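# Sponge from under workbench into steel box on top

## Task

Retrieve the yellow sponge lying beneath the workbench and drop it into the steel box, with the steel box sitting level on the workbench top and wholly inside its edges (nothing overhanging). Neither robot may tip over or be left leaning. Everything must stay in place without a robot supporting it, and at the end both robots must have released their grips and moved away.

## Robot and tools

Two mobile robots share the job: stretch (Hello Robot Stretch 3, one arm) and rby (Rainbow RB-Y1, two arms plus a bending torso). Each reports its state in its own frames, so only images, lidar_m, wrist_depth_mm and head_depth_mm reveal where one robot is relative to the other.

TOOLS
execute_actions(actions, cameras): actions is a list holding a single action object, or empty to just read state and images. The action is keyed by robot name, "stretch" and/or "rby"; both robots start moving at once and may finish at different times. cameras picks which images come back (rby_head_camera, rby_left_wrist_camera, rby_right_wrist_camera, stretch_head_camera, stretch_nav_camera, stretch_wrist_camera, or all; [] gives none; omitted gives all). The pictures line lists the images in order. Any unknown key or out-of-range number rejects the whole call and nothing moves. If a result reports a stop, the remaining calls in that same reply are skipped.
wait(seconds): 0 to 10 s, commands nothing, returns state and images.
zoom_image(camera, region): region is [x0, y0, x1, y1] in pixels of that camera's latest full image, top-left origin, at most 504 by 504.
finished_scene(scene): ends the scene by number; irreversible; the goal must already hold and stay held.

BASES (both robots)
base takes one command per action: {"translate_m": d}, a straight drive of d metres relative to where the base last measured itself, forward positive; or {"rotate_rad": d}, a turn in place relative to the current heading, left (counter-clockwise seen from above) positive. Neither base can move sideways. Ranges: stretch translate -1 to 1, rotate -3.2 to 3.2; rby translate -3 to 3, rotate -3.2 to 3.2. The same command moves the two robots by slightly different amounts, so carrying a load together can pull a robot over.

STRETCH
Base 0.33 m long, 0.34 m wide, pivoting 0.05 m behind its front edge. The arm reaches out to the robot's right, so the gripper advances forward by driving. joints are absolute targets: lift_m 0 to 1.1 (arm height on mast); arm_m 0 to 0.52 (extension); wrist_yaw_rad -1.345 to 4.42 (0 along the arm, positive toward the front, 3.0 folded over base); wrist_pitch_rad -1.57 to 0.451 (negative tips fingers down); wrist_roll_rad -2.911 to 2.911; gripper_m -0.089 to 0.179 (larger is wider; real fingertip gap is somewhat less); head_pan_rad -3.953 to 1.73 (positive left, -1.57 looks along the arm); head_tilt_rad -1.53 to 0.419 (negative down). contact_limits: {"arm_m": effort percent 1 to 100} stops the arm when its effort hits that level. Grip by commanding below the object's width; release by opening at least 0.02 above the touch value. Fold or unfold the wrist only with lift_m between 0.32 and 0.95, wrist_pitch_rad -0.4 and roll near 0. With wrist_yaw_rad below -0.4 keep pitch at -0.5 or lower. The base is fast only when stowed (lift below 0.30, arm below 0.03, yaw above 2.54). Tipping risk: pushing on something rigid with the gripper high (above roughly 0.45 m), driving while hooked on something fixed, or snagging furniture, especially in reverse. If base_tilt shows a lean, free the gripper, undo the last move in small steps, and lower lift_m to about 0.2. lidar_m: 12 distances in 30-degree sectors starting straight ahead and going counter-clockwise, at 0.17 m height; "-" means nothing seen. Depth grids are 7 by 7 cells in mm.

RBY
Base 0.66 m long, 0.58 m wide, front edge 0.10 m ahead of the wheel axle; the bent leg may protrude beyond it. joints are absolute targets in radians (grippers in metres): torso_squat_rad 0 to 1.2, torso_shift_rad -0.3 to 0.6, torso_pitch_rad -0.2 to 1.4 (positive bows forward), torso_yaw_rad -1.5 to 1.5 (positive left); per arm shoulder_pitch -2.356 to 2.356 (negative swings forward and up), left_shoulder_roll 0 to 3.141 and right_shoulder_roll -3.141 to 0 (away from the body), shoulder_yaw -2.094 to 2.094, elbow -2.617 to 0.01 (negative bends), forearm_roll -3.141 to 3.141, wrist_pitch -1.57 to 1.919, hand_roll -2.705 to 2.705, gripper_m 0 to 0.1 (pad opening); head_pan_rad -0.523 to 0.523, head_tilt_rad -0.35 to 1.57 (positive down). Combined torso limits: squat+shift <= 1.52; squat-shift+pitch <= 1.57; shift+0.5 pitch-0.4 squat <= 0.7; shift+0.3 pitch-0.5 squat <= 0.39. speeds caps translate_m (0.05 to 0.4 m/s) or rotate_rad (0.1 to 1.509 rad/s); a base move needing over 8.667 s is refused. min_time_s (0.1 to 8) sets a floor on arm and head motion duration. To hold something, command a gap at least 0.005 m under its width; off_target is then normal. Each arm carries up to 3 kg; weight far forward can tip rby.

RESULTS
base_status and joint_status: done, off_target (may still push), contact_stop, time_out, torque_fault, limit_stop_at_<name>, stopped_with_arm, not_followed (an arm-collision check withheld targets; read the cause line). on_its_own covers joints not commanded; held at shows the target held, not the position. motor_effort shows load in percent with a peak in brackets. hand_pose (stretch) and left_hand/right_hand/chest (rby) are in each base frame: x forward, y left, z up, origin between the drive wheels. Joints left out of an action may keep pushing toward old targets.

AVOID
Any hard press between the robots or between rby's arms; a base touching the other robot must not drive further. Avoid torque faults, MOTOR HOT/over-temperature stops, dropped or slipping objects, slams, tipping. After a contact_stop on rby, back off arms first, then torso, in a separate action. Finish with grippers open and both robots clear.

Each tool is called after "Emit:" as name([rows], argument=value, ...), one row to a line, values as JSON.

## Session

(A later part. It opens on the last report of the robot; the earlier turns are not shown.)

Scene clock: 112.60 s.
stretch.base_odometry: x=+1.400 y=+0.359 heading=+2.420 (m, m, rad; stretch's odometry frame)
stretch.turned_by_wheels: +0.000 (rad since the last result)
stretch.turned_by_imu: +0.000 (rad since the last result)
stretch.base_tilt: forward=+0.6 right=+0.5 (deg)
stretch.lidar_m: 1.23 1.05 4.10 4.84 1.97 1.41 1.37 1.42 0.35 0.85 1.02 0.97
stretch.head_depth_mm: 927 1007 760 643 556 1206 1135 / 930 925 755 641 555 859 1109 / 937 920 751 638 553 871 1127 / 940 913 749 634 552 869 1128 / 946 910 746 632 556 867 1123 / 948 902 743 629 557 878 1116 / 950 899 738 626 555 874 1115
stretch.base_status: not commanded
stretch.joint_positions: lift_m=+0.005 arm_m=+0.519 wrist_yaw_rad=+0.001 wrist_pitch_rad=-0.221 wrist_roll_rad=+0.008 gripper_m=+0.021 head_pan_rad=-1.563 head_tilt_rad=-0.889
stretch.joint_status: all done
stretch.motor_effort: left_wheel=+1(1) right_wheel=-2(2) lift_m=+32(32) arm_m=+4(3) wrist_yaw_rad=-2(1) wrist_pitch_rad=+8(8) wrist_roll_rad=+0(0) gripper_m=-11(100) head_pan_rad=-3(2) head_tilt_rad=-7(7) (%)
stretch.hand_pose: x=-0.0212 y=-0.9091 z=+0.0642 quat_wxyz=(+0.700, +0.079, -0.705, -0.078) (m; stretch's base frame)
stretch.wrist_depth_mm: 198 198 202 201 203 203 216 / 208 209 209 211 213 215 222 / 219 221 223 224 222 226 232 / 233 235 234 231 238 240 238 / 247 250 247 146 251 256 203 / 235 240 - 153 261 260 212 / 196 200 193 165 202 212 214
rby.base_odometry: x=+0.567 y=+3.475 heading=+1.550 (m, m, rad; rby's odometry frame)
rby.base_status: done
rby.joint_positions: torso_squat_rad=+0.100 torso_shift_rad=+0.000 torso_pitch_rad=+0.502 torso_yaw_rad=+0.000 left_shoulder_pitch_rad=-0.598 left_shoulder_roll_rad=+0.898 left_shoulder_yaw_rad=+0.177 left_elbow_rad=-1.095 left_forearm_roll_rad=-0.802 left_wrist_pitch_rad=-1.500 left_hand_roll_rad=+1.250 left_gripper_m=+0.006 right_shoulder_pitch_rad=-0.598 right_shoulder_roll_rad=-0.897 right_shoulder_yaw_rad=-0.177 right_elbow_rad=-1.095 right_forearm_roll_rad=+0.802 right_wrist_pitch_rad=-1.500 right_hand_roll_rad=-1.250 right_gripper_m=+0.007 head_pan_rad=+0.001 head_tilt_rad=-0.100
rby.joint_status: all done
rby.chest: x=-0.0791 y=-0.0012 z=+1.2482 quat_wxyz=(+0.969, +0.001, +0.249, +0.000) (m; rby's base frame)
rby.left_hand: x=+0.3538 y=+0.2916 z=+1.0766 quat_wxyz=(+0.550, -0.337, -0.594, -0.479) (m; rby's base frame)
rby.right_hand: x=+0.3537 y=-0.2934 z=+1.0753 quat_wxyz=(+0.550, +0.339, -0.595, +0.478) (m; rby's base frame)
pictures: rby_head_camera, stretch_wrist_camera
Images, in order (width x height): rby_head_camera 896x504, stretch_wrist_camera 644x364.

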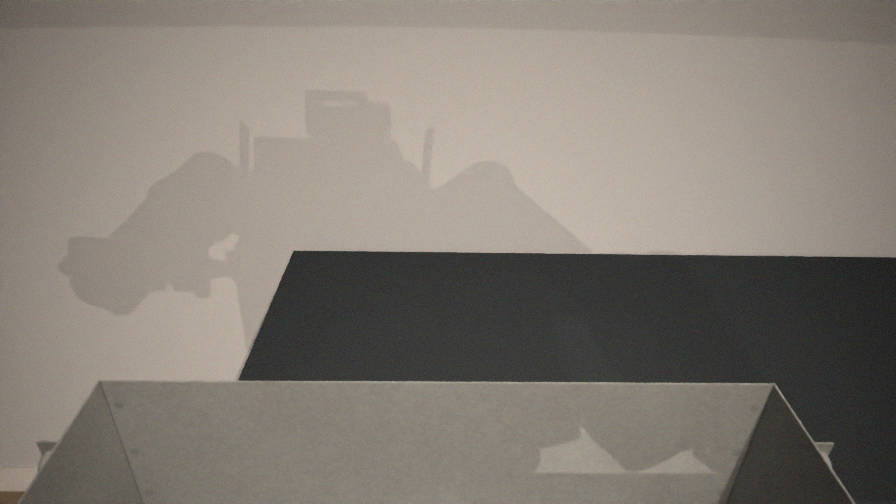

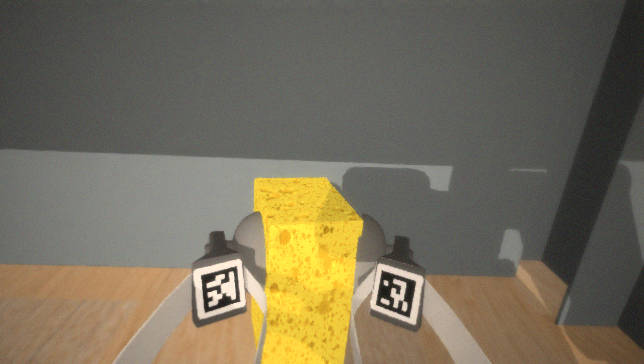

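Emit:
execute_actions([
  {"stretch":{"joints":{"lift_m":0.12,"wrist_pitch_rad":0}},"rby":{"base":{"rotate_rad":-0.35},"speeds":{"rotate_rad":0.6}}},
], cameras=[])

Emit:
execute_actions([
  {"stretch":{"joints":{"arm_m":0.0}},"rby":{"base":{"translate_m":0.45},"speeds":{"translate_m":0.2}}},
], cameras=[])

Emit:
execute_actions([
  {"rby":{"base":{"rotate_rad":0.35},"speeds":{"rotate_rad":0.6}}},
])

Scene clock: 115.40 s.
stretch.base_odometry: x=+1.400 y=+0.359 heading=+2.420 (m, m, rad; stretch's odometry frame)
stretch.turned_by_wheels: +0.000 (rad since the last result)
stretch.turned_by_imu: +0.000 (rad since the last result)
stretch.base_tilt: forward=+0.7 right=+0.2 (deg)
stretch.lidar_m: 1.24 1.09 4.09 4.84 1.97 1.41 1.36 1.42 0.35 0.84 1.02 0.96
stretch.head_depth_mm: 924 1005 759 642 557 1212 1134 / 930 926 758 639 555 857 1113 / 935 918 753 638 552 858 1128 / 940 913 747 635 552 869 1129 / 946 909 744 632 556 866 1121 / 948 904 740 630 557 878 1117 / 951 897 738 625 555 872 1116
stretch.base_status: not commanded
stretch.joint_positions: lift_m=+0.120 arm_m=+0.519 wrist_yaw_rad=+0.001 wrist_pitch_rad=-0.024 wrist_roll_rad=+0.008 gripper_m=+0.021 head_pan_rad=-1.563 head_tilt_rad=-0.889
stretch.joint_status: all done
stretch.motor_effort: left_wheel=+1(1) right_wheel=-2(1) lift_m=+50(50) arm_m=+4(3) wrist_yaw_rad=-1(2) wrist_pitch_rad=+9(9) wrist_roll_rad=+0(0) gripper_m=-10(12) head_pan_rad=-3(3) head_tilt_rad=-8(7) (%)
stretch.hand_pose: x=-0.0211 y=-0.9200 z=+0.2281 quat_wxyz=(+0.705, +0.009, -0.709, -0.008) (m; stretch's base frame)
stretch.wrist_depth_mm: 209 208 210 212 214 216 224 / 213 214 216 218 218 220 232 / 218 221 221 223 223 225 233 / 224 224 227 225 233 233 240 / 229 232 231 146 238 238 238 / 236 237 - 153 243 244 196 / 242 244 248 165 250 254 201
rby.base_odometry: x=+0.567 y=+3.475 heading=+1.201 (m, m, rad; rby's odometry frame)
rby.base_status: done
rby.joint_positions: torso_squat_rad=+0.100 torso_shift_rad=+0.000 torso_pitch_rad=+0.502 torso_yaw_rad=+0.000 left_shoulder_pitch_rad=-0.598 left_shoulder_roll_rad=+0.898 left_shoulder_yaw_rad=+0.177 left_elbow_rad=-1.095 left_forearm_roll_rad=-0.802 left_wrist_pitch_rad=-1.500 left_hand_roll_rad=+1.250 left_gripper_m=+0.006 right_shoulder_pitch_rad=-0.598 right_shoulder_roll_rad=-0.897 right_shoulder_yaw_rad=-0.177 right_elbow_rad=-1.095 right_forearm_roll_rad=+0.802 right_wrist_pitch_rad=-1.500 right_hand_roll_rad=-1.250 right_gripper_m=+0.007 head_pan_rad=+0.001 head_tilt_rad=-0.100
rby.joint_status: not commanded
rby.chest: x=-0.0791 y=-0.0012 z=+1.2482 quat_wxyz=(+0.969, +0.001, +0.249, +0.000) (m; rby's base frame)
rby.left_hand: x=+0.3538 y=+0.2916 z=+1.0766 quat_wxyz=(+0.550, -0.337, -0.594, -0.479) (m; rby's base frame)
rby.right_hand: x=+0.3537 y=-0.2934 z=+1.0753 quat_wxyz=(+0.550, +0.339, -0.595, +0.478) (m; rby's base frame)
pictures: none
No camera images: the call's "cameras" was empty. Leave "cameras" out to get every camera's image.

Scene clock: 120.40 s.
stretch.base_odometry: x=+1.400 y=+0.359 heading=+2.420 (m, m, rad; stretch's odometry frame)
stretch.turned_by_wheels: +0.000 (rad since the last result)
stretch.turned_by_imu: +0.001 (rad since the last result)
stretch.base_tilt: forward=+0.7 right=+0.2 (deg)
stretch.lidar_m: 0.81 0.98 4.10 4.82 1.97 1.41 1.37 1.42 0.35 0.39 1.02 0.96
stretch.head_depth_mm: 927 1008 763 643 557 1206 1134 / 930 926 757 640 554 858 1116 / 938 920 754 638 552 870 1130 / 938 915 748 635 552 867 1132 / 944 908 746 633 557 868 1121 / 948 903 743 630 557 875 1119 / 958 900 738 627 555 876 1114
stretch.base_status: not commanded
stretch.joint_positions: lift_m=+0.120 arm_m=+0.000 wrist_yaw_rad=+0.001 wrist_pitch_rad=-0.024 wrist_roll_rad=+0.008 gripper_m=+0.021 head_pan_rad=-1.563 head_tilt_rad=-0.889
stretch.joint_status: all done
stretch.motor_effort: left_wheel=+1(1) right_wheel=-2(2) lift_m=+50(50) arm_m=-4(3) wrist_yaw_rad=-2(1) wrist_pitch_rad=+9(9) wrist_roll_rad=+0(0) gripper_m=-11(12) head_pan_rad=-2(3) head_tilt_rad=-7(7) (%)
stretch.hand_pose: x=-0.0211 y=-0.4009 z=+0.2282 quat_wxyz=(+0.705, +0.009, -0.709, -0.008) (m; stretch's base frame)
stretch.wrist_depth_mm: 448 423 406 387 371 336 258 / 716 726 722 728 639 374 254 / 729 751 753 739 700 374 251 / 750 739 757 753 705 364 250 / 773 771 808 145 616 362 249 / 604 621 - 153 516 365 248 / 466 469 456 164 475 349 246
rby.base_odometry: x=+0.730 y=+3.895 heading=+1.202 (m, m, rad; rby's odometry frame)
rby.base_status: done
rby.joint_positions: torso_squat_rad=+0.100 torso_shift_rad=+0.000 torso_pitch_rad=+0.502 torso_yaw_rad=+0.000 left_shoulder_pitch_rad=-0.598 left_shoulder_roll_rad=+0.898 left_shoulder_yaw_rad=+0.177 left_elbow_rad=-1.095 left_forearm_roll_rad=-0.802 left_wrist_pitch_rad=-1.500 left_hand_roll_rad=+1.250 left_gripper_m=+0.006 right_shoulder_pitch_rad=-0.598 right_shoulder_roll_rad=-0.897 right_shoulder_yaw_rad=-0.177 right_elbow_rad=-1.095 right_forearm_roll_rad=+0.802 right_wrist_pitch_rad=-1.500 right_hand_roll_rad=-1.250 right_gripper_m=+0.007 head_pan_rad=+0.001 head_tilt_rad=-0.100
rby.joint_status: not commanded
rby.chest: x=-0.0791 y=-0.0012 z=+1.2482 quat_wxyz=(+0.969, +0.001, +0.249, +0.000) (m; rby's base frame)
rby.left_hand: x=+0.3538 y=+0.2916 z=+1.0766 quat_wxyz=(+0.550, -0.337, -0.594, -0.479) (m; rby's base frame)
rby.right_hand: x=+0.3537 y=-0.2934 z=+1.0753 quat_wxyz=(+0.550, +0.339, -0.595, +0.478) (m; rby's base frame)
pictures: none
No camera images: the call's "cameras" was empty. Leave "cameras" out to get every camera's image.

Scene clock: 122.40 s.
stretch.base_odometry: x=+1.400 y=+0.359 heading=+2.420 (m, m, rad; stretch's odometry frame)
stretch.turned_by_wheels: +0.000 (rad since the last result)
stretch.turned_by_imu: +0.000 (rad since the last result)
stretch.base_tilt: forward=+0.6 right=+0.2 (deg)
stretch.lidar_m: 0.81 0.91 4.11 4.84 1.97 1.41 1.37 1.42 0.35 0.39 1.02 0.97
stretch.head_depth_mm: 928 1001 762 643 556 1201 1134 / 928 927 757 642 555 860 1116 / 935 920 753 638 553 871 1133 / 939 915 749 635 551 865 1131 / 942 906 744 633 558 868 1121 / 948 905 742 629 557 877 1117 / 951 899 738 627 554 872 1114
stretch.base_status: not commanded
stretch.joint_positions: lift_m=+0.120 arm_m=+0.000 wrist_yaw_rad=+0.001 wrist_pitch_rad=-0.024 wrist_roll_rad=+0.008 gripper_m=+0.021 head_pan_rad=-1.563 head_tilt_rad=-0.889
stretch.joint_status: not commanded
stretch.motor_effort: left_wheel=+1(1) right_wheel=-2(2) lift_m=+50(50) arm_m=-3(4) wrist_yaw_rad=-1(1) wrist_pitch_rad=+9(9) wrist_roll_rad=+1(0) gripper_m=-12(11) head_pan_rad=-3(3) head_tilt_rad=-8(8) (%)
stretch.hand_pose: x=-0.0211 y=-0.4009 z=+0.2282 quat_wxyz=(+0.705, +0.009, -0.709, -0.008) (m; stretch's base frame)
stretch.wrist_depth_mm: 444 415 402 385 372 332 255 / 716 729 733 727 641 378 254 / 739 737 747 764 709 374 253 / 772 757 776 768 693 369 251 / 773 795 773 146 602 368 249 / 608 626 - 153 516 362 246 / 462 481 458 164 476 347 246
rby.base_odometry: x=+0.730 y=+3.895 heading=+1.551 (m, m, rad; rby's odometry frame)
rby.base_status: done
rby.joint_positions: torso_squat_rad=+0.100 torso_shift_rad=+0.000 torso_pitch_rad=+0.502 torso_yaw_rad=+0.000 left_shoulder_pitch_rad=-0.598 left_shoulder_roll_rad=+0.898 left_shoulder_yaw_rad=+0.177 left_elbow_rad=-1.095 left_forearm_roll_rad=-0.802 left_wrist_pitch_rad=-1.500 left_hand_roll_rad=+1.250 left_gripper_m=+0.006 right_shoulder_pitch_rad=-0.598 right_shoulder_roll_rad=-0.897 right_shoulder_yaw_rad=-0.177 right_elbow_rad=-1.095 right_forearm_roll_rad=+0.802 right_wrist_pitch_rad=-1.500 right_hand_roll_rad=-1.250 right_gripper_m=+0.007 head_pan_rad=+0.001 head_tilt_rad=-0.100
rby.joint_status: not commanded
rby.chest: x=-0.0791 y=-0.0012 z=+1.2482 quat_wxyz=(+0.969, +0.001, +0.249, +0.000) (m; rby's base frame)
rby.left_hand: x=+0.3538 y=+0.2916 z=+1.0766 quat_wxyz=(+0.550, -0.337, -0.594, -0.479) (m; rby's base frame)
rby.right_hand: x=+0.3537 y=-0.2934 z=+1.0753 quat_wxyz=(+0.550, +0.339, -0.595, +0.478) (m; rby's base frame)
pictures: rby_head_camera, rby_left_wrist_camera, rby_right_wrist_camera, stretch_head_camera (sideways: a quarter turn clockwise sets it upright), stretch_nav_camera (sideways: a quarter turn counterclockwise sets it upright), stretch_wrist_camera
Images, in order (width x height): rby_head_camera 896x504, rby_left_wrist_camera 644x364, rby_right_wrist_camera 644x364, stretch_head_camera 896x504, stretch_nav_camera 672x504, stretch_wrist_camera 644x364.

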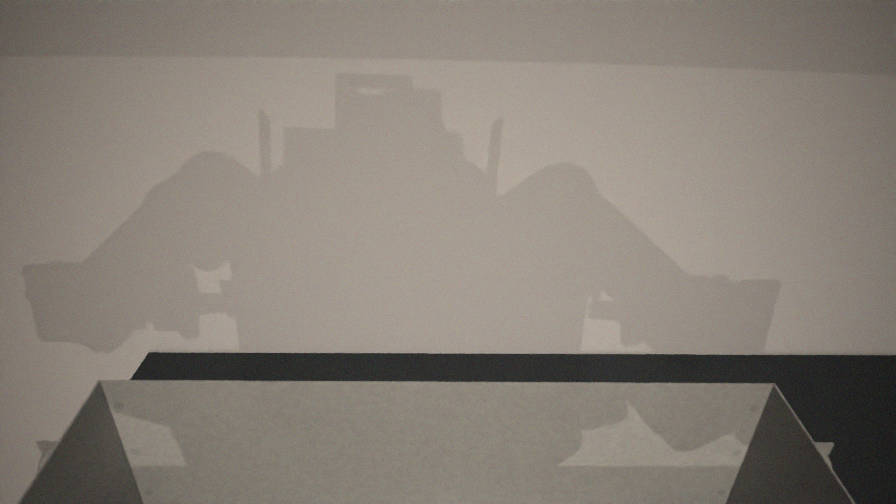

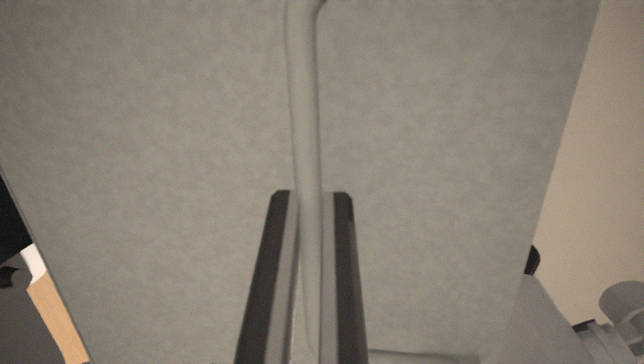

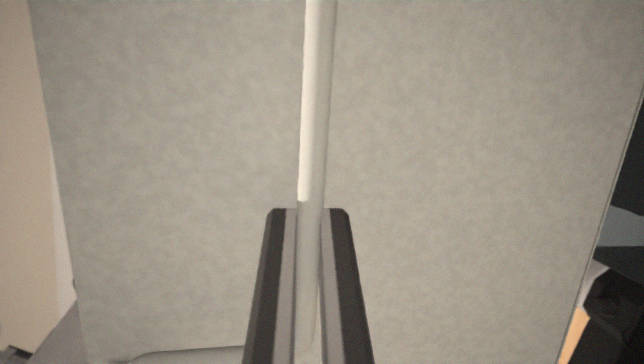

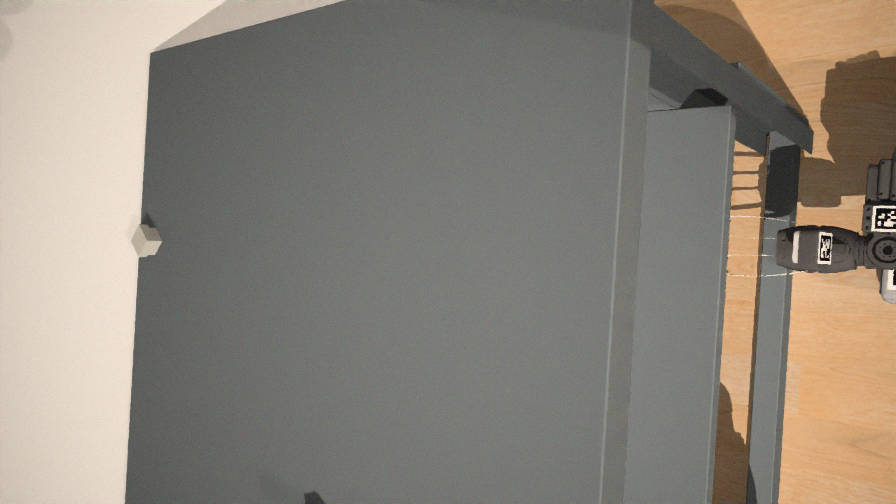

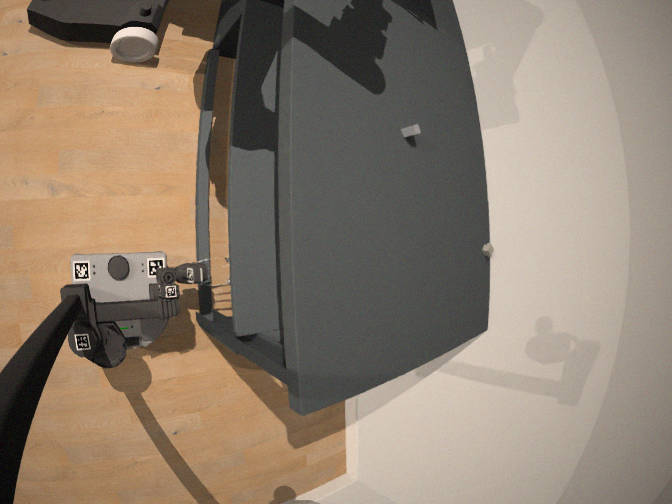

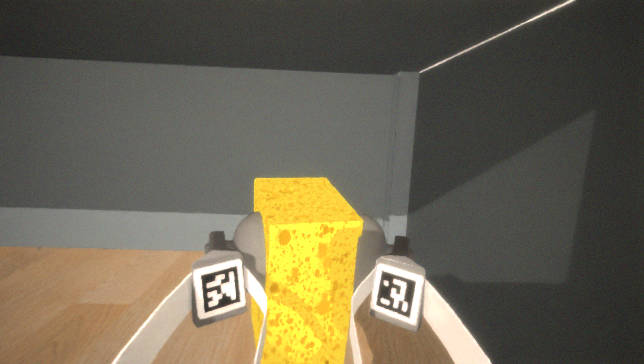

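Emit:
execute_actions([
  {"stretch":{"joints":{"wrist_yaw_rad":1.65}},"rby":{"base":{"translate_m":0.16},"speeds":{"translate_m":0.1},"joints":{"head_tilt_rad":0.3}}},
], cameras=["stretch_nav_camera","rby_head_camera","rby_left_wrist_camera"])

Scene clock: 124.97 s.
stretch.base_odometry: x=+1.400 y=+0.359 heading=+2.420 (m, m, rad; stretch's odometry frame)
stretch.turned_by_wheels: +0.000 (rad since the last result)
stretch.turned_by_imu: +0.000 (rad since the last result)
stretch.base_tilt: forward=+0.5 right=+0.3 (deg)
stretch.lidar_m: 0.81 0.92 4.10 4.84 1.98 1.40 1.37 1.42 0.35 0.85 1.02 0.25
stretch.head_depth_mm: 927 1002 761 643 557 1204 1133 / 929 925 757 640 555 857 1115 / 938 920 752 636 552 872 1132 / 938 914 751 635 551 869 1137 / 945 910 747 633 557 866 1129 / 948 904 742 629 557 877 1119 / 953 899 739 628 555 876 1117
stretch.base_status: not commanded
stretch.joint_positions: lift_m=+0.120 arm_m=+0.000 wrist_yaw_rad=+1.647 wrist_pitch_rad=-0.024 wrist_roll_rad=+0.008 gripper_m=+0.021 head_pan_rad=-1.563 head_tilt_rad=-0.889
stretch.joint_status: all done
stretch.motor_effort: left_wheel=+1(1) right_wheel=-2(2) lift_m=+50(50) arm_m=-3(3) wrist_yaw_rad=+2(3) wrist_pitch_rad=+9(8) wrist_roll_rad=+0(0) gripper_m=-12(11) head_pan_rad=-2(2) head_tilt_rad=-7(7) (%)
stretch.hand_pose: x=+0.2335 y=-0.1258 z=+0.2282 quat_wxyz=(+0.485, +0.526, -0.476, +0.511) (m; stretch's base frame)
stretch.wrist_depth_mm: - - - - 978 409 355 / - - - - 940 740 685 / - - 971 - 925 811 813 / - - 819 738 890 853 826 / 889 919 858 146 853 845 870 / 610 616 - 154 584 669 698 / 457 478 457 165 468 461 518
rby.base_odometry: x=+0.733 y=+4.055 heading=+1.552 (m, m, rad; rby's odometry frame)
rby.base_status: done
rby.joint_positions: torso_squat_rad=+0.100 torso_shift_rad=+0.000 torso_pitch_rad=+0.502 torso_yaw_rad=+0.000 left_shoulder_pitch_rad=-0.598 left_shoulder_roll_rad=+0.898 left_shoulder_yaw_rad=+0.177 left_elbow_rad=-1.095 left_forearm_roll_rad=-0.802 left_wrist_pitch_rad=-1.500 left_hand_roll_rad=+1.250 left_gripper_m=+0.006 right_shoulder_pitch_rad=-0.598 right_shoulder_roll_rad=-0.897 right_shoulder_yaw_rad=-0.177 right_elbow_rad=-1.095 right_forearm_roll_rad=+0.802 right_wrist_pitch_rad=-1.500 right_hand_roll_rad=-1.250 right_gripper_m=+0.007 head_pan_rad=+0.001 head_tilt_rad=+0.300
rby.joint_status: all done
rby.chest: x=-0.0790 y=-0.0012 z=+1.2482 quat_wxyz=(+0.969, +0.001, +0.249, +0.000) (m; rby's base frame)
rby.left_hand: x=+0.3538 y=+0.2916 z=+1.0766 quat_wxyz=(+0.550, -0.337, -0.594, -0.479) (m; rby's base frame)
rby.right_hand: x=+0.3537 y=-0.2934 z=+1.0753 quat_wxyz=(+0.550, +0.339, -0.595, +0.478) (m; rby's base frame)
pictures: rby_head_camera, rby_left_wrist_camera, stretch_nav_camera (sideways: a quarter turn counterclockwise sets it upright)
Images, in order (width x height): rby_head_camera 896x504, rby_left_wrist_camera 644x364, stretch_nav_camera 672x504.

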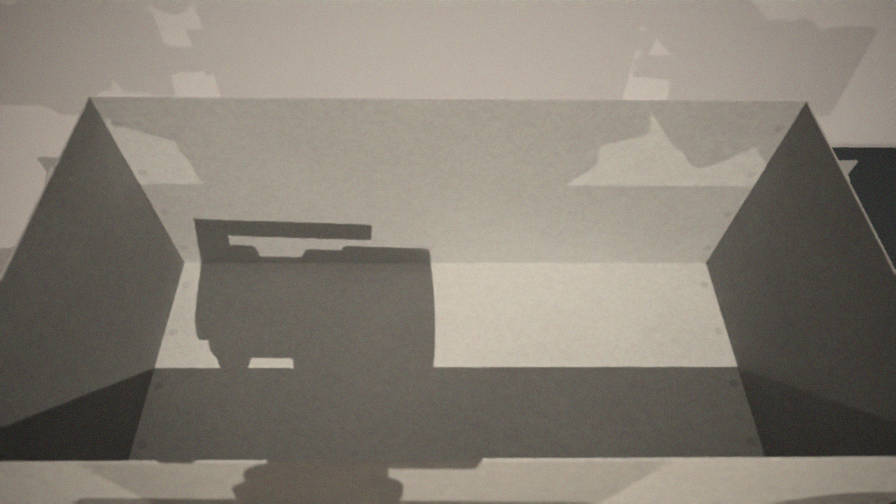

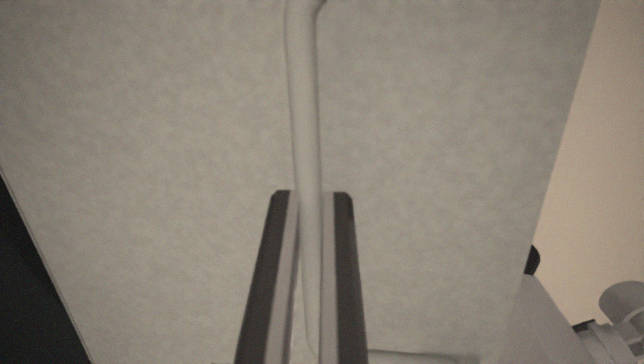

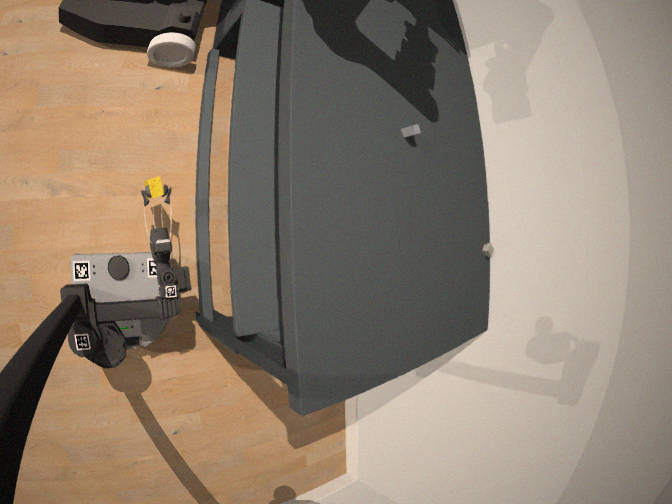

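Emit:
execute_actions([
  {"rby":{"joints":{"torso_squat_rad":0.6}},"stretch":{"joints":{"lift_m":0.9}}},
], cameras=["stretch_nav_camera","rby_left_wrist_camera"])

Emit:
execute_actions([
  {"rby":{"joints":{"torso_pitch_rad":0.62}},"stretch":{"joints":{"lift_m":1.1}}},
], cameras=["stretch_nav_camera","rby_left_wrist_camera","rby_right_wrist_camera"])

Scene clock: 133.47 s.
stretch.base_odometry: x=+1.400 y=+0.359 heading=+2.420 (m, m, rad; stretch's odometry frame)
stretch.turned_by_wheels: +0.000 (rad since the last result)
stretch.turned_by_imu: +0.001 (rad since the last result)
stretch.base_tilt: forward=+0.8 right=+0.4 (deg)
stretch.lidar_m: 0.81 0.92 4.09 4.81 1.97 1.41 1.36 1.42 0.36 0.84 1.03 0.97
stretch.head_depth_mm: 927 1006 761 673 - 1224 1135 / 932 924 755 668 - 865 1116 / 936 921 753 659 - 1212 1128 / 940 910 751 649 560 1206 1129 / 946 908 746 632 558 - 1121 / 949 902 741 629 - - 1116 / 952 898 737 626 - - 1117
stretch.base_status: not commanded
stretch.joint_positions: lift_m=+0.900 arm_m=+0.000 wrist_yaw_rad=+1.647 wrist_pitch_rad=-0.023 wrist_roll_rad=+0.008 gripper_m=+0.021 head_pan_rad=-1.563 head_tilt_rad=-0.889
stretch.joint_status: all done
stretch.motor_effort: left_wheel=+1(1) right_wheel=-2(2) lift_m=+51(52) arm_m=-4(3) wrist_yaw_rad=+2(2) wrist_pitch_rad=+8(9) wrist_roll_rad=+0(0) gripper_m=-11(11) head_pan_rad=-2(2) head_tilt_rad=-8(8) (%)
stretch.hand_pose: x=+0.2335 y=-0.1258 z=+1.0083 quat_wxyz=(+0.485, +0.526, -0.476, +0.511) (m; stretch's base frame)
stretch.wrist_depth_mm: - - - - - - - / - - - 727 - - - / - - - 632 - - - / - - - 553 518 488 - / - - - 146 885 502 945 / - - - 154 686 663 688 / - - - 165 961 500 519
rby.base_odometry: x=+0.733 y=+4.055 heading=+1.552 (m, m, rad; rby's odometry frame)
rby.base_status: not commanded
rby.joint_positions: torso_squat_rad=+0.600 torso_shift_rad=+0.000 torso_pitch_rad=+0.502 torso_yaw_rad=+0.000 left_shoulder_pitch_rad=-0.598 left_shoulder_roll_rad=+0.898 left_shoulder_yaw_rad=+0.177 left_elbow_rad=-1.095 left_forearm_roll_rad=-0.802 left_wrist_pitch_rad=-1.500 left_hand_roll_rad=+1.250 left_gripper_m=+0.006 right_shoulder_pitch_rad=-0.598 right_shoulder_roll_rad=-0.897 right_shoulder_yaw_rad=-0.177 right_elbow_rad=-1.095 right_forearm_roll_rad=+0.802 right_wrist_pitch_rad=-1.500 right_hand_roll_rad=-1.250 right_gripper_m=+0.007 head_pan_rad=+0.001 head_tilt_rad=+0.300
rby.joint_status: all done
rby.chest: x=-0.0792 y=-0.0011 z=+1.1295 quat_wxyz=(+0.969, +0.001, +0.248, +0.000) (m; rby's base frame)
rby.left_hand: x=+0.3537 y=+0.2917 z=+0.9580 quat_wxyz=(+0.550, -0.337, -0.594, -0.479) (m; rby's base frame)
rby.right_hand: x=+0.3536 y=-0.2932 z=+0.9567 quat_wxyz=(+0.550, +0.339, -0.595, +0.478) (m; rby's base frame)
pictures: rby_left_wrist_camera, stretch_nav_camera (sideways: a quarter turn counterclockwise sets it upright)
Images, in order (width x height): rby_left_wrist_camera 644x364, stretch_nav_camera 672x504.

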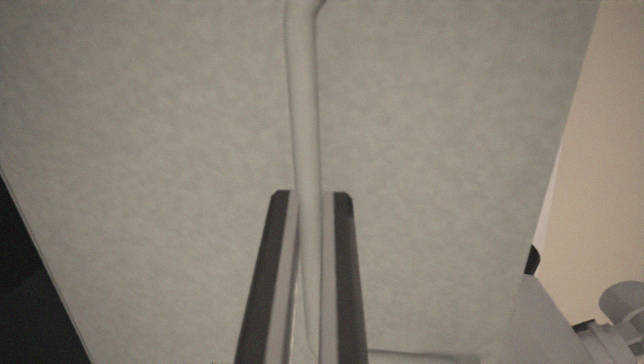

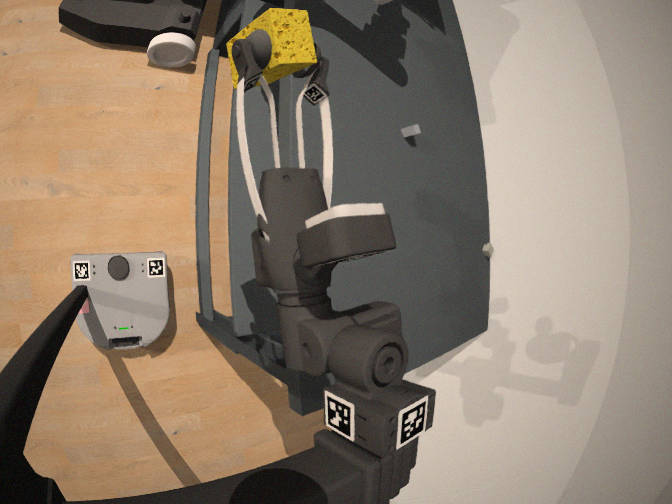

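Scene clock: 136.10 s.
stretch.base_odometry: x=+1.400 y=+0.359 heading=+2.420 (m, m, rad; stretch's odometry frame)
stretch.turned_by_wheels: +0.000 (rad since the last result)
stretch.turned_by_imu: +0.000 (rad since the last result)
stretch.base_tilt: forward=+0.7 right=+0.3 (deg)
stretch.lidar_m: 0.81 0.93 4.07 4.82 1.97 1.41 1.36 1.42 0.35 0.84 1.02 0.97
stretch.head_depth_mm: - - - 644 557 1208 1132 / - - - 641 555 858 1116 / - - - 638 553 869 1124 / 919 - - 635 551 866 1129 / 926 - - 620 557 865 1117 / 915 - - - 558 876 1123 / - - - - 556 876 1118
stretch.base_status: not commanded
stretch.joint_positions: lift_m=+1.097 arm_m=+0.000 wrist_yaw_rad=+1.647 wrist_pitch_rad=-0.023 wrist_roll_rad=+0.008 gripper_m=+0.021 head_pan_rad=-1.563 head_tilt_rad=-0.889
stretch.joint_status: all done
joint sent to its limit — the command would take stretch.lift_m past its upper limit, so that joint was sent only as far as its limit.
stretch.motor_effort: left_wheel=+1(1) right_wheel=-2(2) lift_m=+50(50) arm_m=-4(4) wrist_yaw_rad=+2(2) wrist_pitch_rad=+8(8) wrist_roll_rad=+0(0) gripper_m=-11(12) head_pan_rad=-3(3) head_tilt_rad=-7(7) (%)
stretch.hand_pose: x=+0.2335 y=-0.1258 z=+1.2059 quat_wxyz=(+0.485, +0.526, -0.476, +0.511) (m; stretch's base frame)
stretch.wrist_depth_mm: - - - - - - - / - - - - - - - / - - - 968 - - - / - - - 715 - - - / - - - 147 - - - / - - - 153 813 765 - / - - - 165 790 508 860
rby.base_odometry: x=+0.733 y=+4.055 heading=+1.552 (m, m, rad; rby's odometry frame)
rby.base_status: not commanded
rby.joint_positions: torso_squat_rad=+0.600 torso_shift_rad=-0.001 torso_pitch_rad=+0.571 torso_yaw_rad=+0.000 left_shoulder_pitch_rad=-0.602 left_shoulder_roll_rad=+0.899 left_shoulder_yaw_rad=+0.180 left_elbow_rad=-1.097 left_forearm_roll_rad=-0.799 left_wrist_pitch_rad=-1.501 left_hand_roll_rad=+1.250 left_gripper_m=+0.007 right_shoulder_pitch_rad=-0.601 right_shoulder_roll_rad=-0.899 right_shoulder_yaw_rad=-0.180 right_elbow_rad=-1.096 right_forearm_roll_rad=+0.799 right_wrist_pitch_rad=-1.501 right_hand_roll_rad=-1.250 right_gripper_m=+0.008 head_pan_rad=+0.001 head_tilt_rad=+0.300
rby.joint_status: torso_pitch_rad contact_stop (moved +0.069 of +0.118)
rby.on_its_own: torso_pitch_rad is held at +0.572, not at your +0.620, since a contact_stop
rby.chest: x=-0.0612 y=-0.0011 z=+1.1186 quat_wxyz=(+0.960, +0.001, +0.282, +0.000) (m; rby's base frame)
rby.left_hand: x=+0.3603 y=+0.2917 z=+0.9209 quat_wxyz=(+0.568, -0.353, -0.578, -0.468) (m; rby's base frame)
rby.right_hand: x=+0.3599 y=-0.2933 z=+0.9190 quat_wxyz=(+0.568, +0.354, -0.578, +0.467) (m; rby's base frame)
pictures: rby_left_wrist_camera, rby_right_wrist_camera, stretch_nav_camera (sideways: a quarter turn counterclockwise sets it upright)
Images, in order (width x height): rby_left_wrist_camera 644x364, rby_right_wrist_camera 644x364, stretch_nav_camera 672x504.

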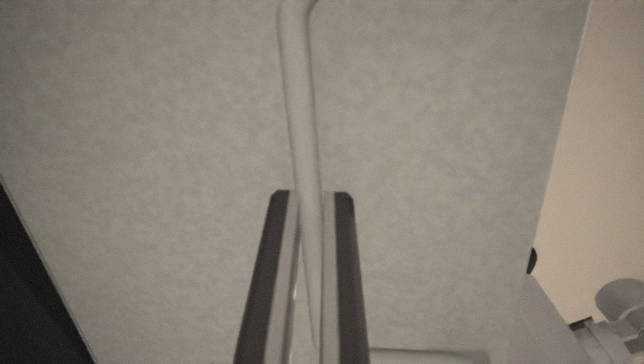

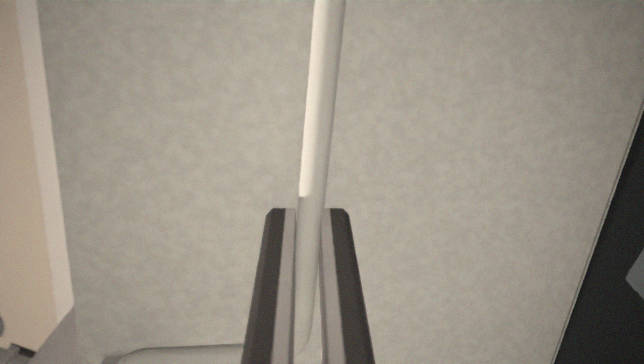

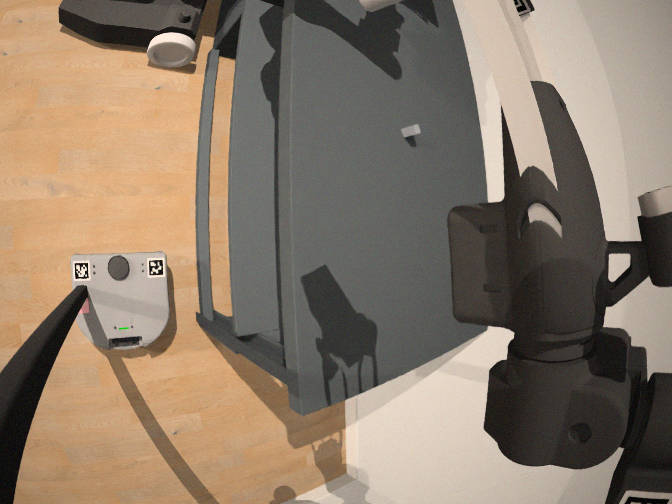

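Same as scene 1. Release.

Emit:
execute_actions([
  {"rby":{"joints":{"left_gripper_m":0.1,"right_gripper_m":0.1}}},
], cameras=[])

Emit:
execute_actions([
  {"rby":{"joints":{"left_shoulder_yaw_rad":0.4,"right_shoulder_yaw_rad":-0.4,"left_elbow_rad":-0.95,"right_elbow_rad":-0.95,"left_shoulder_roll_rad":1.0,"right_shoulder_roll_rad":-1.0},"min_time_s":1.5}},
], cameras=["rby_left_wrist_camera","rby_right_wrist_camera"])

Emit:
execute_actions([
  {"rby":{"base":{"translate_m":-1.6},"joints":{"torso_pitch_rad":0.3}}},
], cameras=["rby_head_camera","stretch_nav_camera"])

Scene clock: 137.97 s.
stretch.base_odometry: x=+1.400 y=+0.359 heading=+2.420 (m, m, rad; stretch's odometry frame)
stretch.turned_by_wheels: +0.000 (rad since the last result)
stretch.turned_by_imu: +0.000 (rad since the last result)
stretch.base_tilt: forward=+0.4 right=+0.3 (deg)
stretch.lidar_m: 0.81 0.92 4.12 4.84 1.97 1.41 1.37 1.42 0.35 0.85 1.02 0.97
stretch.head_depth_mm: - - - 643 558 1209 1133 / - - - 640 555 860 1112 / - - - 638 553 871 1125 / 921 - - 636 551 868 1130 / 925 - - 620 556 867 1120 / 913 - - - 557 876 1116 / - - - - 555 874 1114
stretch.base_status: not commanded
stretch.joint_positions: lift_m=+1.097 arm_m=+0.000 wrist_yaw_rad=+1.647 wrist_pitch_rad=-0.023 wrist_roll_rad=+0.008 gripper_m=+0.021 head_pan_rad=-1.563 head_tilt_rad=-0.889
stretch.joint_status: not commanded
stretch.motor_effort: left_wheel=+1(1) right_wheel=-2(2) lift_m=+50(51) arm_m=-3(4) wrist_yaw_rad=+1(2) wrist_pitch_rad=+8(8) wrist_roll_rad=+0(0) gripper_m=-12(11) head_pan_rad=-2(3) head_tilt_rad=-7(7) (%)
stretch.hand_pose: x=+0.2335 y=-0.1258 z=+1.2059 quat_wxyz=(+0.485, +0.526, -0.476, +0.511) (m; stretch's base frame)
stretch.wrist_depth_mm: - - - - - - - / - - - - - - - / - - - 937 - - - / - - - 745 - - - / - - - 146 - - - / - - - 154 836 762 - / - - - 165 789 519 859
rby.base_odometry: x=+0.733 y=+4.055 heading=+1.552 (m, m, rad; rby's odometry frame)
rby.base_status: not commanded
rby.joint_positions: torso_squat_rad=+0.600 torso_shift_rad=+0.000 torso_pitch_rad=+0.572 torso_yaw_rad=+0.000 left_shoulder_pitch_rad=-0.600 left_shoulder_roll_rad=+0.900 left_shoulder_yaw_rad=+0.180 left_elbow_rad=-1.095 left_forearm_roll_rad=-0.800 left_wrist_pitch_rad=-1.500 left_hand_roll_rad=+1.250 left_gripper_m=+0.099 right_shoulder_pitch_rad=-0.599 right_shoulder_roll_rad=-0.900 right_shoulder_yaw_rad=-0.180 right_elbow_rad=-1.094 right_forearm_roll_rad=+0.800 right_wrist_pitch_rad=-1.500 right_hand_roll_rad=-1.250 right_gripper_m=+0.100 head_pan_rad=+0.001 head_tilt_rad=+0.300
rby.joint_status: all done
rby.on_its_own: torso_pitch_rad is held at +0.572, not at your +0.620, since a contact_stop
rby.chest: x=-0.0607 y=-0.0012 z=+1.1184 quat_wxyz=(+0.959, +0.001, +0.282, +0.000) (m; rby's base frame)
rby.left_hand: x=+0.3603 y=+0.2924 z=+0.9194 quat_wxyz=(+0.570, -0.352, -0.577, -0.468) (m; rby's base frame)
rby.right_hand: x=+0.3600 y=-0.2945 z=+0.9175 quat_wxyz=(+0.570, +0.353, -0.577, +0.466) (m; rby's base frame)
pictures: none
No camera images: the call's "cameras" was empty. Leave "cameras" out to get every camera's image.

Scene clock: 139.77 s.
stretch.base_odometry: x=+1.400 y=+0.359 heading=+2.420 (m, m, rad; stretch's odometry frame)
stretch.turned_by_wheels: +0.000 (rad since the last result)
stretch.turned_by_imu: +0.000 (rad since the last result)
stretch.base_tilt: forward=+0.6 right=+0.3 (deg)
stretch.lidar_m: 0.81 0.92 4.08 4.83 1.97 1.41 1.37 1.42 0.35 0.84 1.02 0.97
stretch.head_depth_mm: - - - 643 557 1206 1134 / - - - 640 555 859 1117 / - - - 638 553 871 1128 / 919 - - 635 551 868 1128 / 923 - - 619 558 863 1120 / 914 - - - 557 879 1118 / - - - - 556 874 1112
stretch.base_status: not commanded
stretch.joint_positions: lift_m=+1.097 arm_m=+0.000 wrist_yaw_rad=+1.647 wrist_pitch_rad=-0.023 wrist_roll_rad=+0.008 gripper_m=+0.021 head_pan_rad=-1.563 head_tilt_rad=-0.889
stretch.joint_status: not commanded
stretch.motor_effort: left_wheel=+1(1) right_wheel=-2(2) lift_m=+51(50) arm_m=-3(4) wrist_yaw_rad=+2(1) wrist_pitch_rad=+8(8) wrist_roll_rad=+0(1) gripper_m=-11(11) head_pan_rad=-3(3) head_tilt_rad=-8(7) (%)
stretch.hand_pose: x=+0.2335 y=-0.1258 z=+1.2059 quat_wxyz=(+0.485, +0.526, -0.476, +0.511) (m; stretch's base frame)
stretch.wrist_depth_mm: - - - - - - - / - - - - - - - / - - - 944 - - - / - - - 716 - - - / - - - 146 - - - / - - - 153 817 604 - / - - - 163 809 427 842
rby.base_odometry: x=+0.733 y=+4.055 heading=+1.552 (m, m, rad; rby's odometry frame)
rby.base_status: not commanded
rby.joint_positions: torso_squat_rad=+0.600 torso_shift_rad=+0.000 torso_pitch_rad=+0.572 torso_yaw_rad=+0.000 left_shoulder_pitch_rad=-0.600 left_shoulder_roll_rad=+1.000 left_shoulder_yaw_rad=+0.400 left_elbow_rad=-0.950 left_forearm_roll_rad=-0.800 left_wrist_pitch_rad=-1.500 left_hand_roll_rad=+1.250 left_gripper_m=+0.099 right_shoulder_pitch_rad=-0.600 right_shoulder_roll_rad=-1.000 right_shoulder_yaw_rad=-0.400 right_elbow_rad=-0.950 right_forearm_roll_rad=+0.800 right_wrist_pitch_rad=-1.500 right_hand_roll_rad=-1.250 right_gripper_m=+0.100 head_pan_rad=+0.001 head_tilt_rad=+0.300
rby.joint_status: all done
rby.on_its_own: torso_pitch_rad is held at +0.572, not at your +0.620, since a contact_stop
rby.chest: x=-0.0607 y=-0.0011 z=+1.1184 quat_wxyz=(+0.959, +0.001, +0.282, +0.000) (m; rby's base frame)
rby.left_hand: x=+0.3904 y=+0.3957 z=+0.9731 quat_wxyz=(+0.602, -0.245, -0.632, -0.422) (m; rby's base frame)
rby.right_hand: x=+0.3902 y=-0.3973 z=+0.9712 quat_wxyz=(+0.602, +0.246, -0.632, +0.421) (m; rby's base frame)
pictures: rby_left_wrist_camera, rby_right_wrist_camera
Images, in order (width x height): rby_left_wrist_camera 644x364, rby_right_wrist_camera 644x364.

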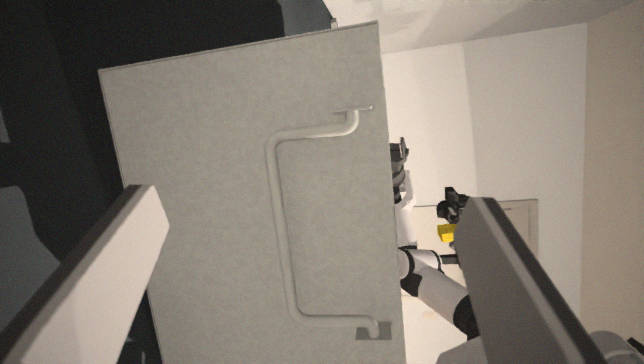

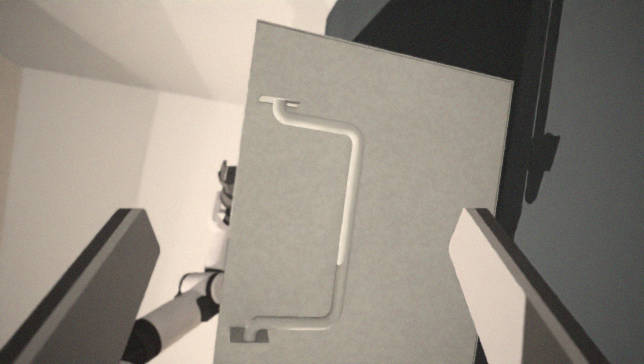

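Scene clock: 145.33 s.
stretch.base_odometry: x=+1.400 y=+0.359 heading=+2.420 (m, m, rad; stretch's odometry frame)
stretch.turned_by_wheels: +0.000 (rad since the last result)
stretch.turned_by_imu: +0.001 (rad since the last result)
stretch.base_tilt: forward=+0.6 right=+0.3 (deg)
stretch.lidar_m: 1.24 1.98 1.66 4.82 1.97 1.41 1.37 1.42 0.35 0.85 1.02 0.97
stretch.head_depth_mm: - - - 643 557 1205 1132 / - - - 641 555 860 1114 / - - - 638 552 871 1127 / 920 - - 635 551 868 1128 / 926 - - 620 557 865 1123 / 913 - - - 558 876 1119 / - - - - 555 872 1114
stretch.base_status: not commanded
stretch.joint_positions: lift_m=+1.097 arm_m=+0.000 wrist_yaw_rad=+1.647 wrist_pitch_rad=-0.023 wrist_roll_rad=+0.008 gripper_m=+0.021 head_pan_rad=-1.563 head_tilt_rad=-0.889
stretch.joint_status: not commanded
stretch.motor_effort: left_wheel=+1(1) right_wheel=-2(2) lift_m=+50(50) arm_m=-3(3) wrist_yaw_rad=+2(2) wrist_pitch_rad=+8(8) wrist_roll_rad=+0(0) gripper_m=-11(12) head_pan_rad=-3(2) head_tilt_rad=-7(8) (%)
stretch.hand_pose: x=+0.2335 y=-0.1258 z=+1.2059 quat_wxyz=(+0.485, +0.526, -0.476, +0.511) (m; stretch's base frame)
stretch.wrist_depth_mm: - - - - - - - / - - - - - - - / - - - - - - - / - - - - - - - / - - - 146 - - - / - - - 153 803 785 - / - - - 165 815 782 859
rby.base_odometry: x=+0.703 y=+2.455 heading=+1.553 (m, m, rad; rby's odometry frame)
rby.base_status: done
rby.joint_positions: torso_squat_rad=+0.600 torso_shift_rad=+0.000 torso_pitch_rad=+0.300 torso_yaw_rad=+0.000 left_shoulder_pitch_rad=-0.600 left_shoulder_roll_rad=+1.000 left_shoulder_yaw_rad=+0.400 left_elbow_rad=-0.950 left_forearm_roll_rad=-0.800 left_wrist_pitch_rad=-1.500 left_hand_roll_rad=+1.250 left_gripper_m=+0.099 right_shoulder_pitch_rad=-0.600 right_shoulder_roll_rad=-1.000 right_shoulder_yaw_rad=-0.400 right_elbow_rad=-0.950 right_forearm_roll_rad=+0.800 right_wrist_pitch_rad=-1.500 right_hand_roll_rad=-1.250 right_gripper_m=+0.100 head_pan_rad=+0.001 head_tilt_rad=+0.300
rby.joint_status: all done
rby.chest: x=-0.1368 y=-0.0011 z=+1.1539 quat_wxyz=(+0.989, +0.001, +0.149, +0.000) (m; rby's base frame)
rby.left_hand: x=+0.3369 y=+0.3957 z=+1.1352 quat_wxyz=(+0.511, -0.186, -0.708, -0.451) (m; rby's base frame)
rby.right_hand: x=+0.3371 y=-0.3975 z=+1.1334 quat_wxyz=(+0.511, +0.187, -0.708, +0.450) (m; rby's base frame)
pictures: rby_head_camera, stretch_nav_camera (sideways: a quarter turn counterclockwise sets it upright)
Images, in order (width x height): rby_head_camera 896x504, stretch_nav_camera 672x504.

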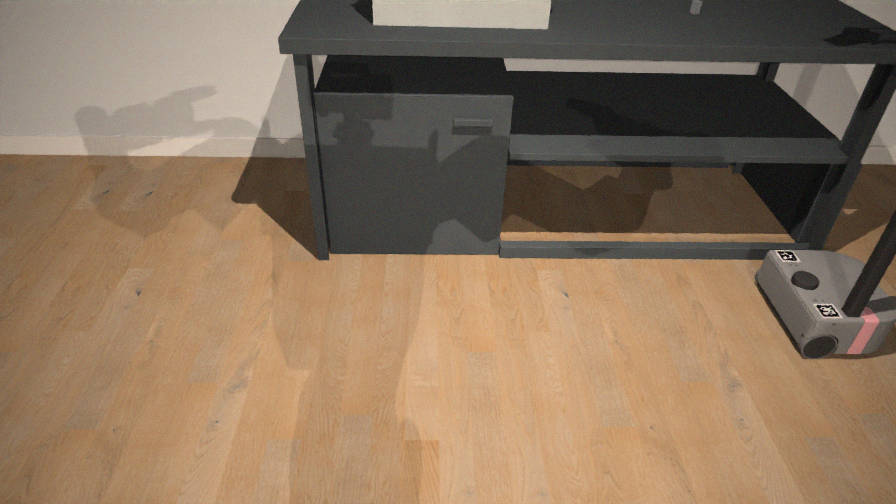

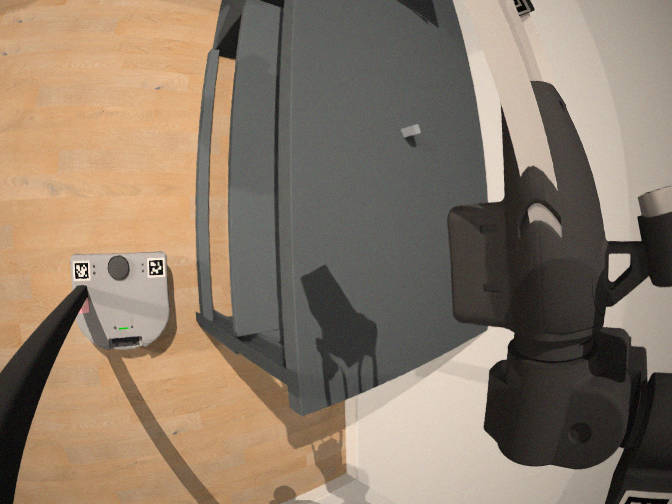

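Emit:
execute_actions([
  {"stretch":{"base":{"translate_m":0.72},"joints":{"wrist_yaw_rad":0,"wrist_pitch_rad":-0.1,"head_tilt_rad":-0.5}},"rby":{"base":{"translate_m":-0.8}}},
], cameras=["stretch_wrist_camera","stretch_nav_camera","rby_head_camera"])

Scene clock: 154.40 s.
stretch.base_odometry: x=+0.859 y=+0.834 heading=+2.420 (m, m, rad; stretch's odometry frame)
stretch.turned_by_wheels: +0.000 (rad since the last result)
stretch.turned_by_imu: +0.003 (rad since the last result)
stretch.base_tilt: forward=+0.6 right=+0.4 (deg)
stretch.lidar_m: 2.57 2.66 2.29 2.23 3.00 2.15 2.08 0.95 1.02 0.78 0.38 0.46
stretch.head_depth_mm: - - - - - - 523 / - - - - - - 513 / - - - - - - 518 / 862 938 987 999 786 609 522 / 866 940 1033 995 727 622 519 / 870 947 1034 703 562 515 516 / 872 949 1042 707 732 498 514
stretch.base_status: done
stretch.joint_positions: lift_m=+1.097 arm_m=+0.000 wrist_yaw_rad=+0.003 wrist_pitch_rad=-0.116 wrist_roll_rad=+0.008 gripper_m=+0.021 head_pan_rad=-1.563 head_tilt_rad=-0.508
stretch.joint_status: all done
stretch.motor_effort: left_wheel=+1(6) right_wheel=-2(3) lift_m=+50(51) arm_m=-4(3) wrist_yaw_rad=-3(5) wrist_pitch_rad=+6(4) wrist_roll_rad=+0(0) gripper_m=-12(11) head_pan_rad=-2(2) head_tilt_rad=+5(38) (%)
stretch.hand_pose: x=-0.0208 y=-0.3970 z=+1.1823 quat_wxyz=(+0.704, +0.042, -0.708, -0.041) (m; stretch's base frame)
stretch.wrist_depth_mm: 746 756 747 747 781 749 741 / 770 793 767 775 794 798 819 / 800 808 800 815 812 826 832 / 815 844 834 831 844 871 880 / 840 879 886 146 873 905 897 / 833 875 - 154 933 907 891 / 465 465 455 164 694 754 740
rby.base_odometry: x=+0.689 y=+1.655 heading=+1.554 (m, m, rad; rby's odometry frame)
rby.base_status: done
rby.joint_positions: torso_squat_rad=+0.600 torso_shift_rad=+0.000 torso_pitch_rad=+0.300 torso_yaw_rad=+0.000 left_shoulder_pitch_rad=-0.600 left_shoulder_roll_rad=+1.000 left_shoulder_yaw_rad=+0.400 left_elbow_rad=-0.950 left_forearm_roll_rad=-0.800 left_wrist_pitch_rad=-1.500 left_hand_roll_rad=+1.250 left_gripper_m=+0.099 right_shoulder_pitch_rad=-0.600 right_shoulder_roll_rad=-1.000 right_shoulder_yaw_rad=-0.400 right_elbow_rad=-0.950 right_forearm_roll_rad=+0.800 right_wrist_pitch_rad=-1.500 right_hand_roll_rad=-1.250 right_gripper_m=+0.100 head_pan_rad=+0.001 head_tilt_rad=+0.300
rby.joint_status: not commanded
rby.chest: x=-0.1368 y=-0.0011 z=+1.1539 quat_wxyz=(+0.989, +0.001, +0.149, +0.000) (m; rby's base frame)
rby.left_hand: x=+0.3369 y=+0.3957 z=+1.1352 quat_wxyz=(+0.511, -0.186, -0.708, -0.451) (m; rby's base frame)
rby.right_hand: x=+0.3371 y=-0.3975 z=+1.1334 quat_wxyz=(+0.511, +0.187, -0.708, +0.450) (m; rby's base frame)
pictures: rby_head_camera, stretch_nav_camera (sideways: a quarter turn counterclockwise sets it upright), stretch_wrist_camera
Images, in order (width x height): rby_head_camera 896x504, stretch_nav_camera 672x504, stretch_wrist_camera 644x364.

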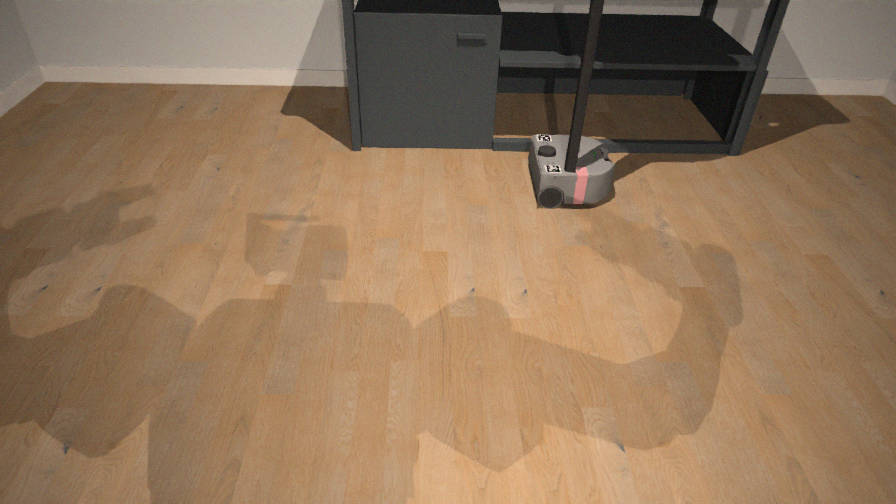

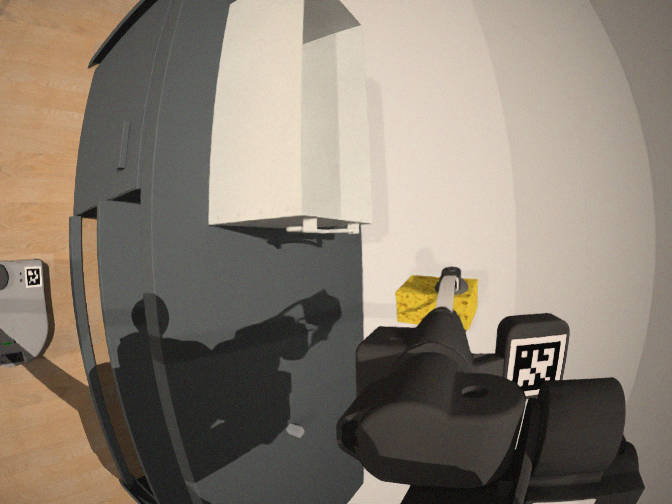

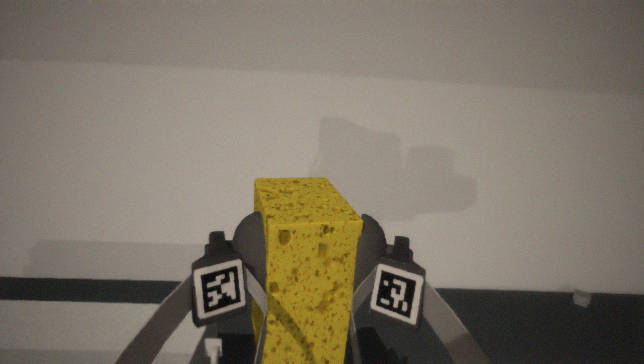

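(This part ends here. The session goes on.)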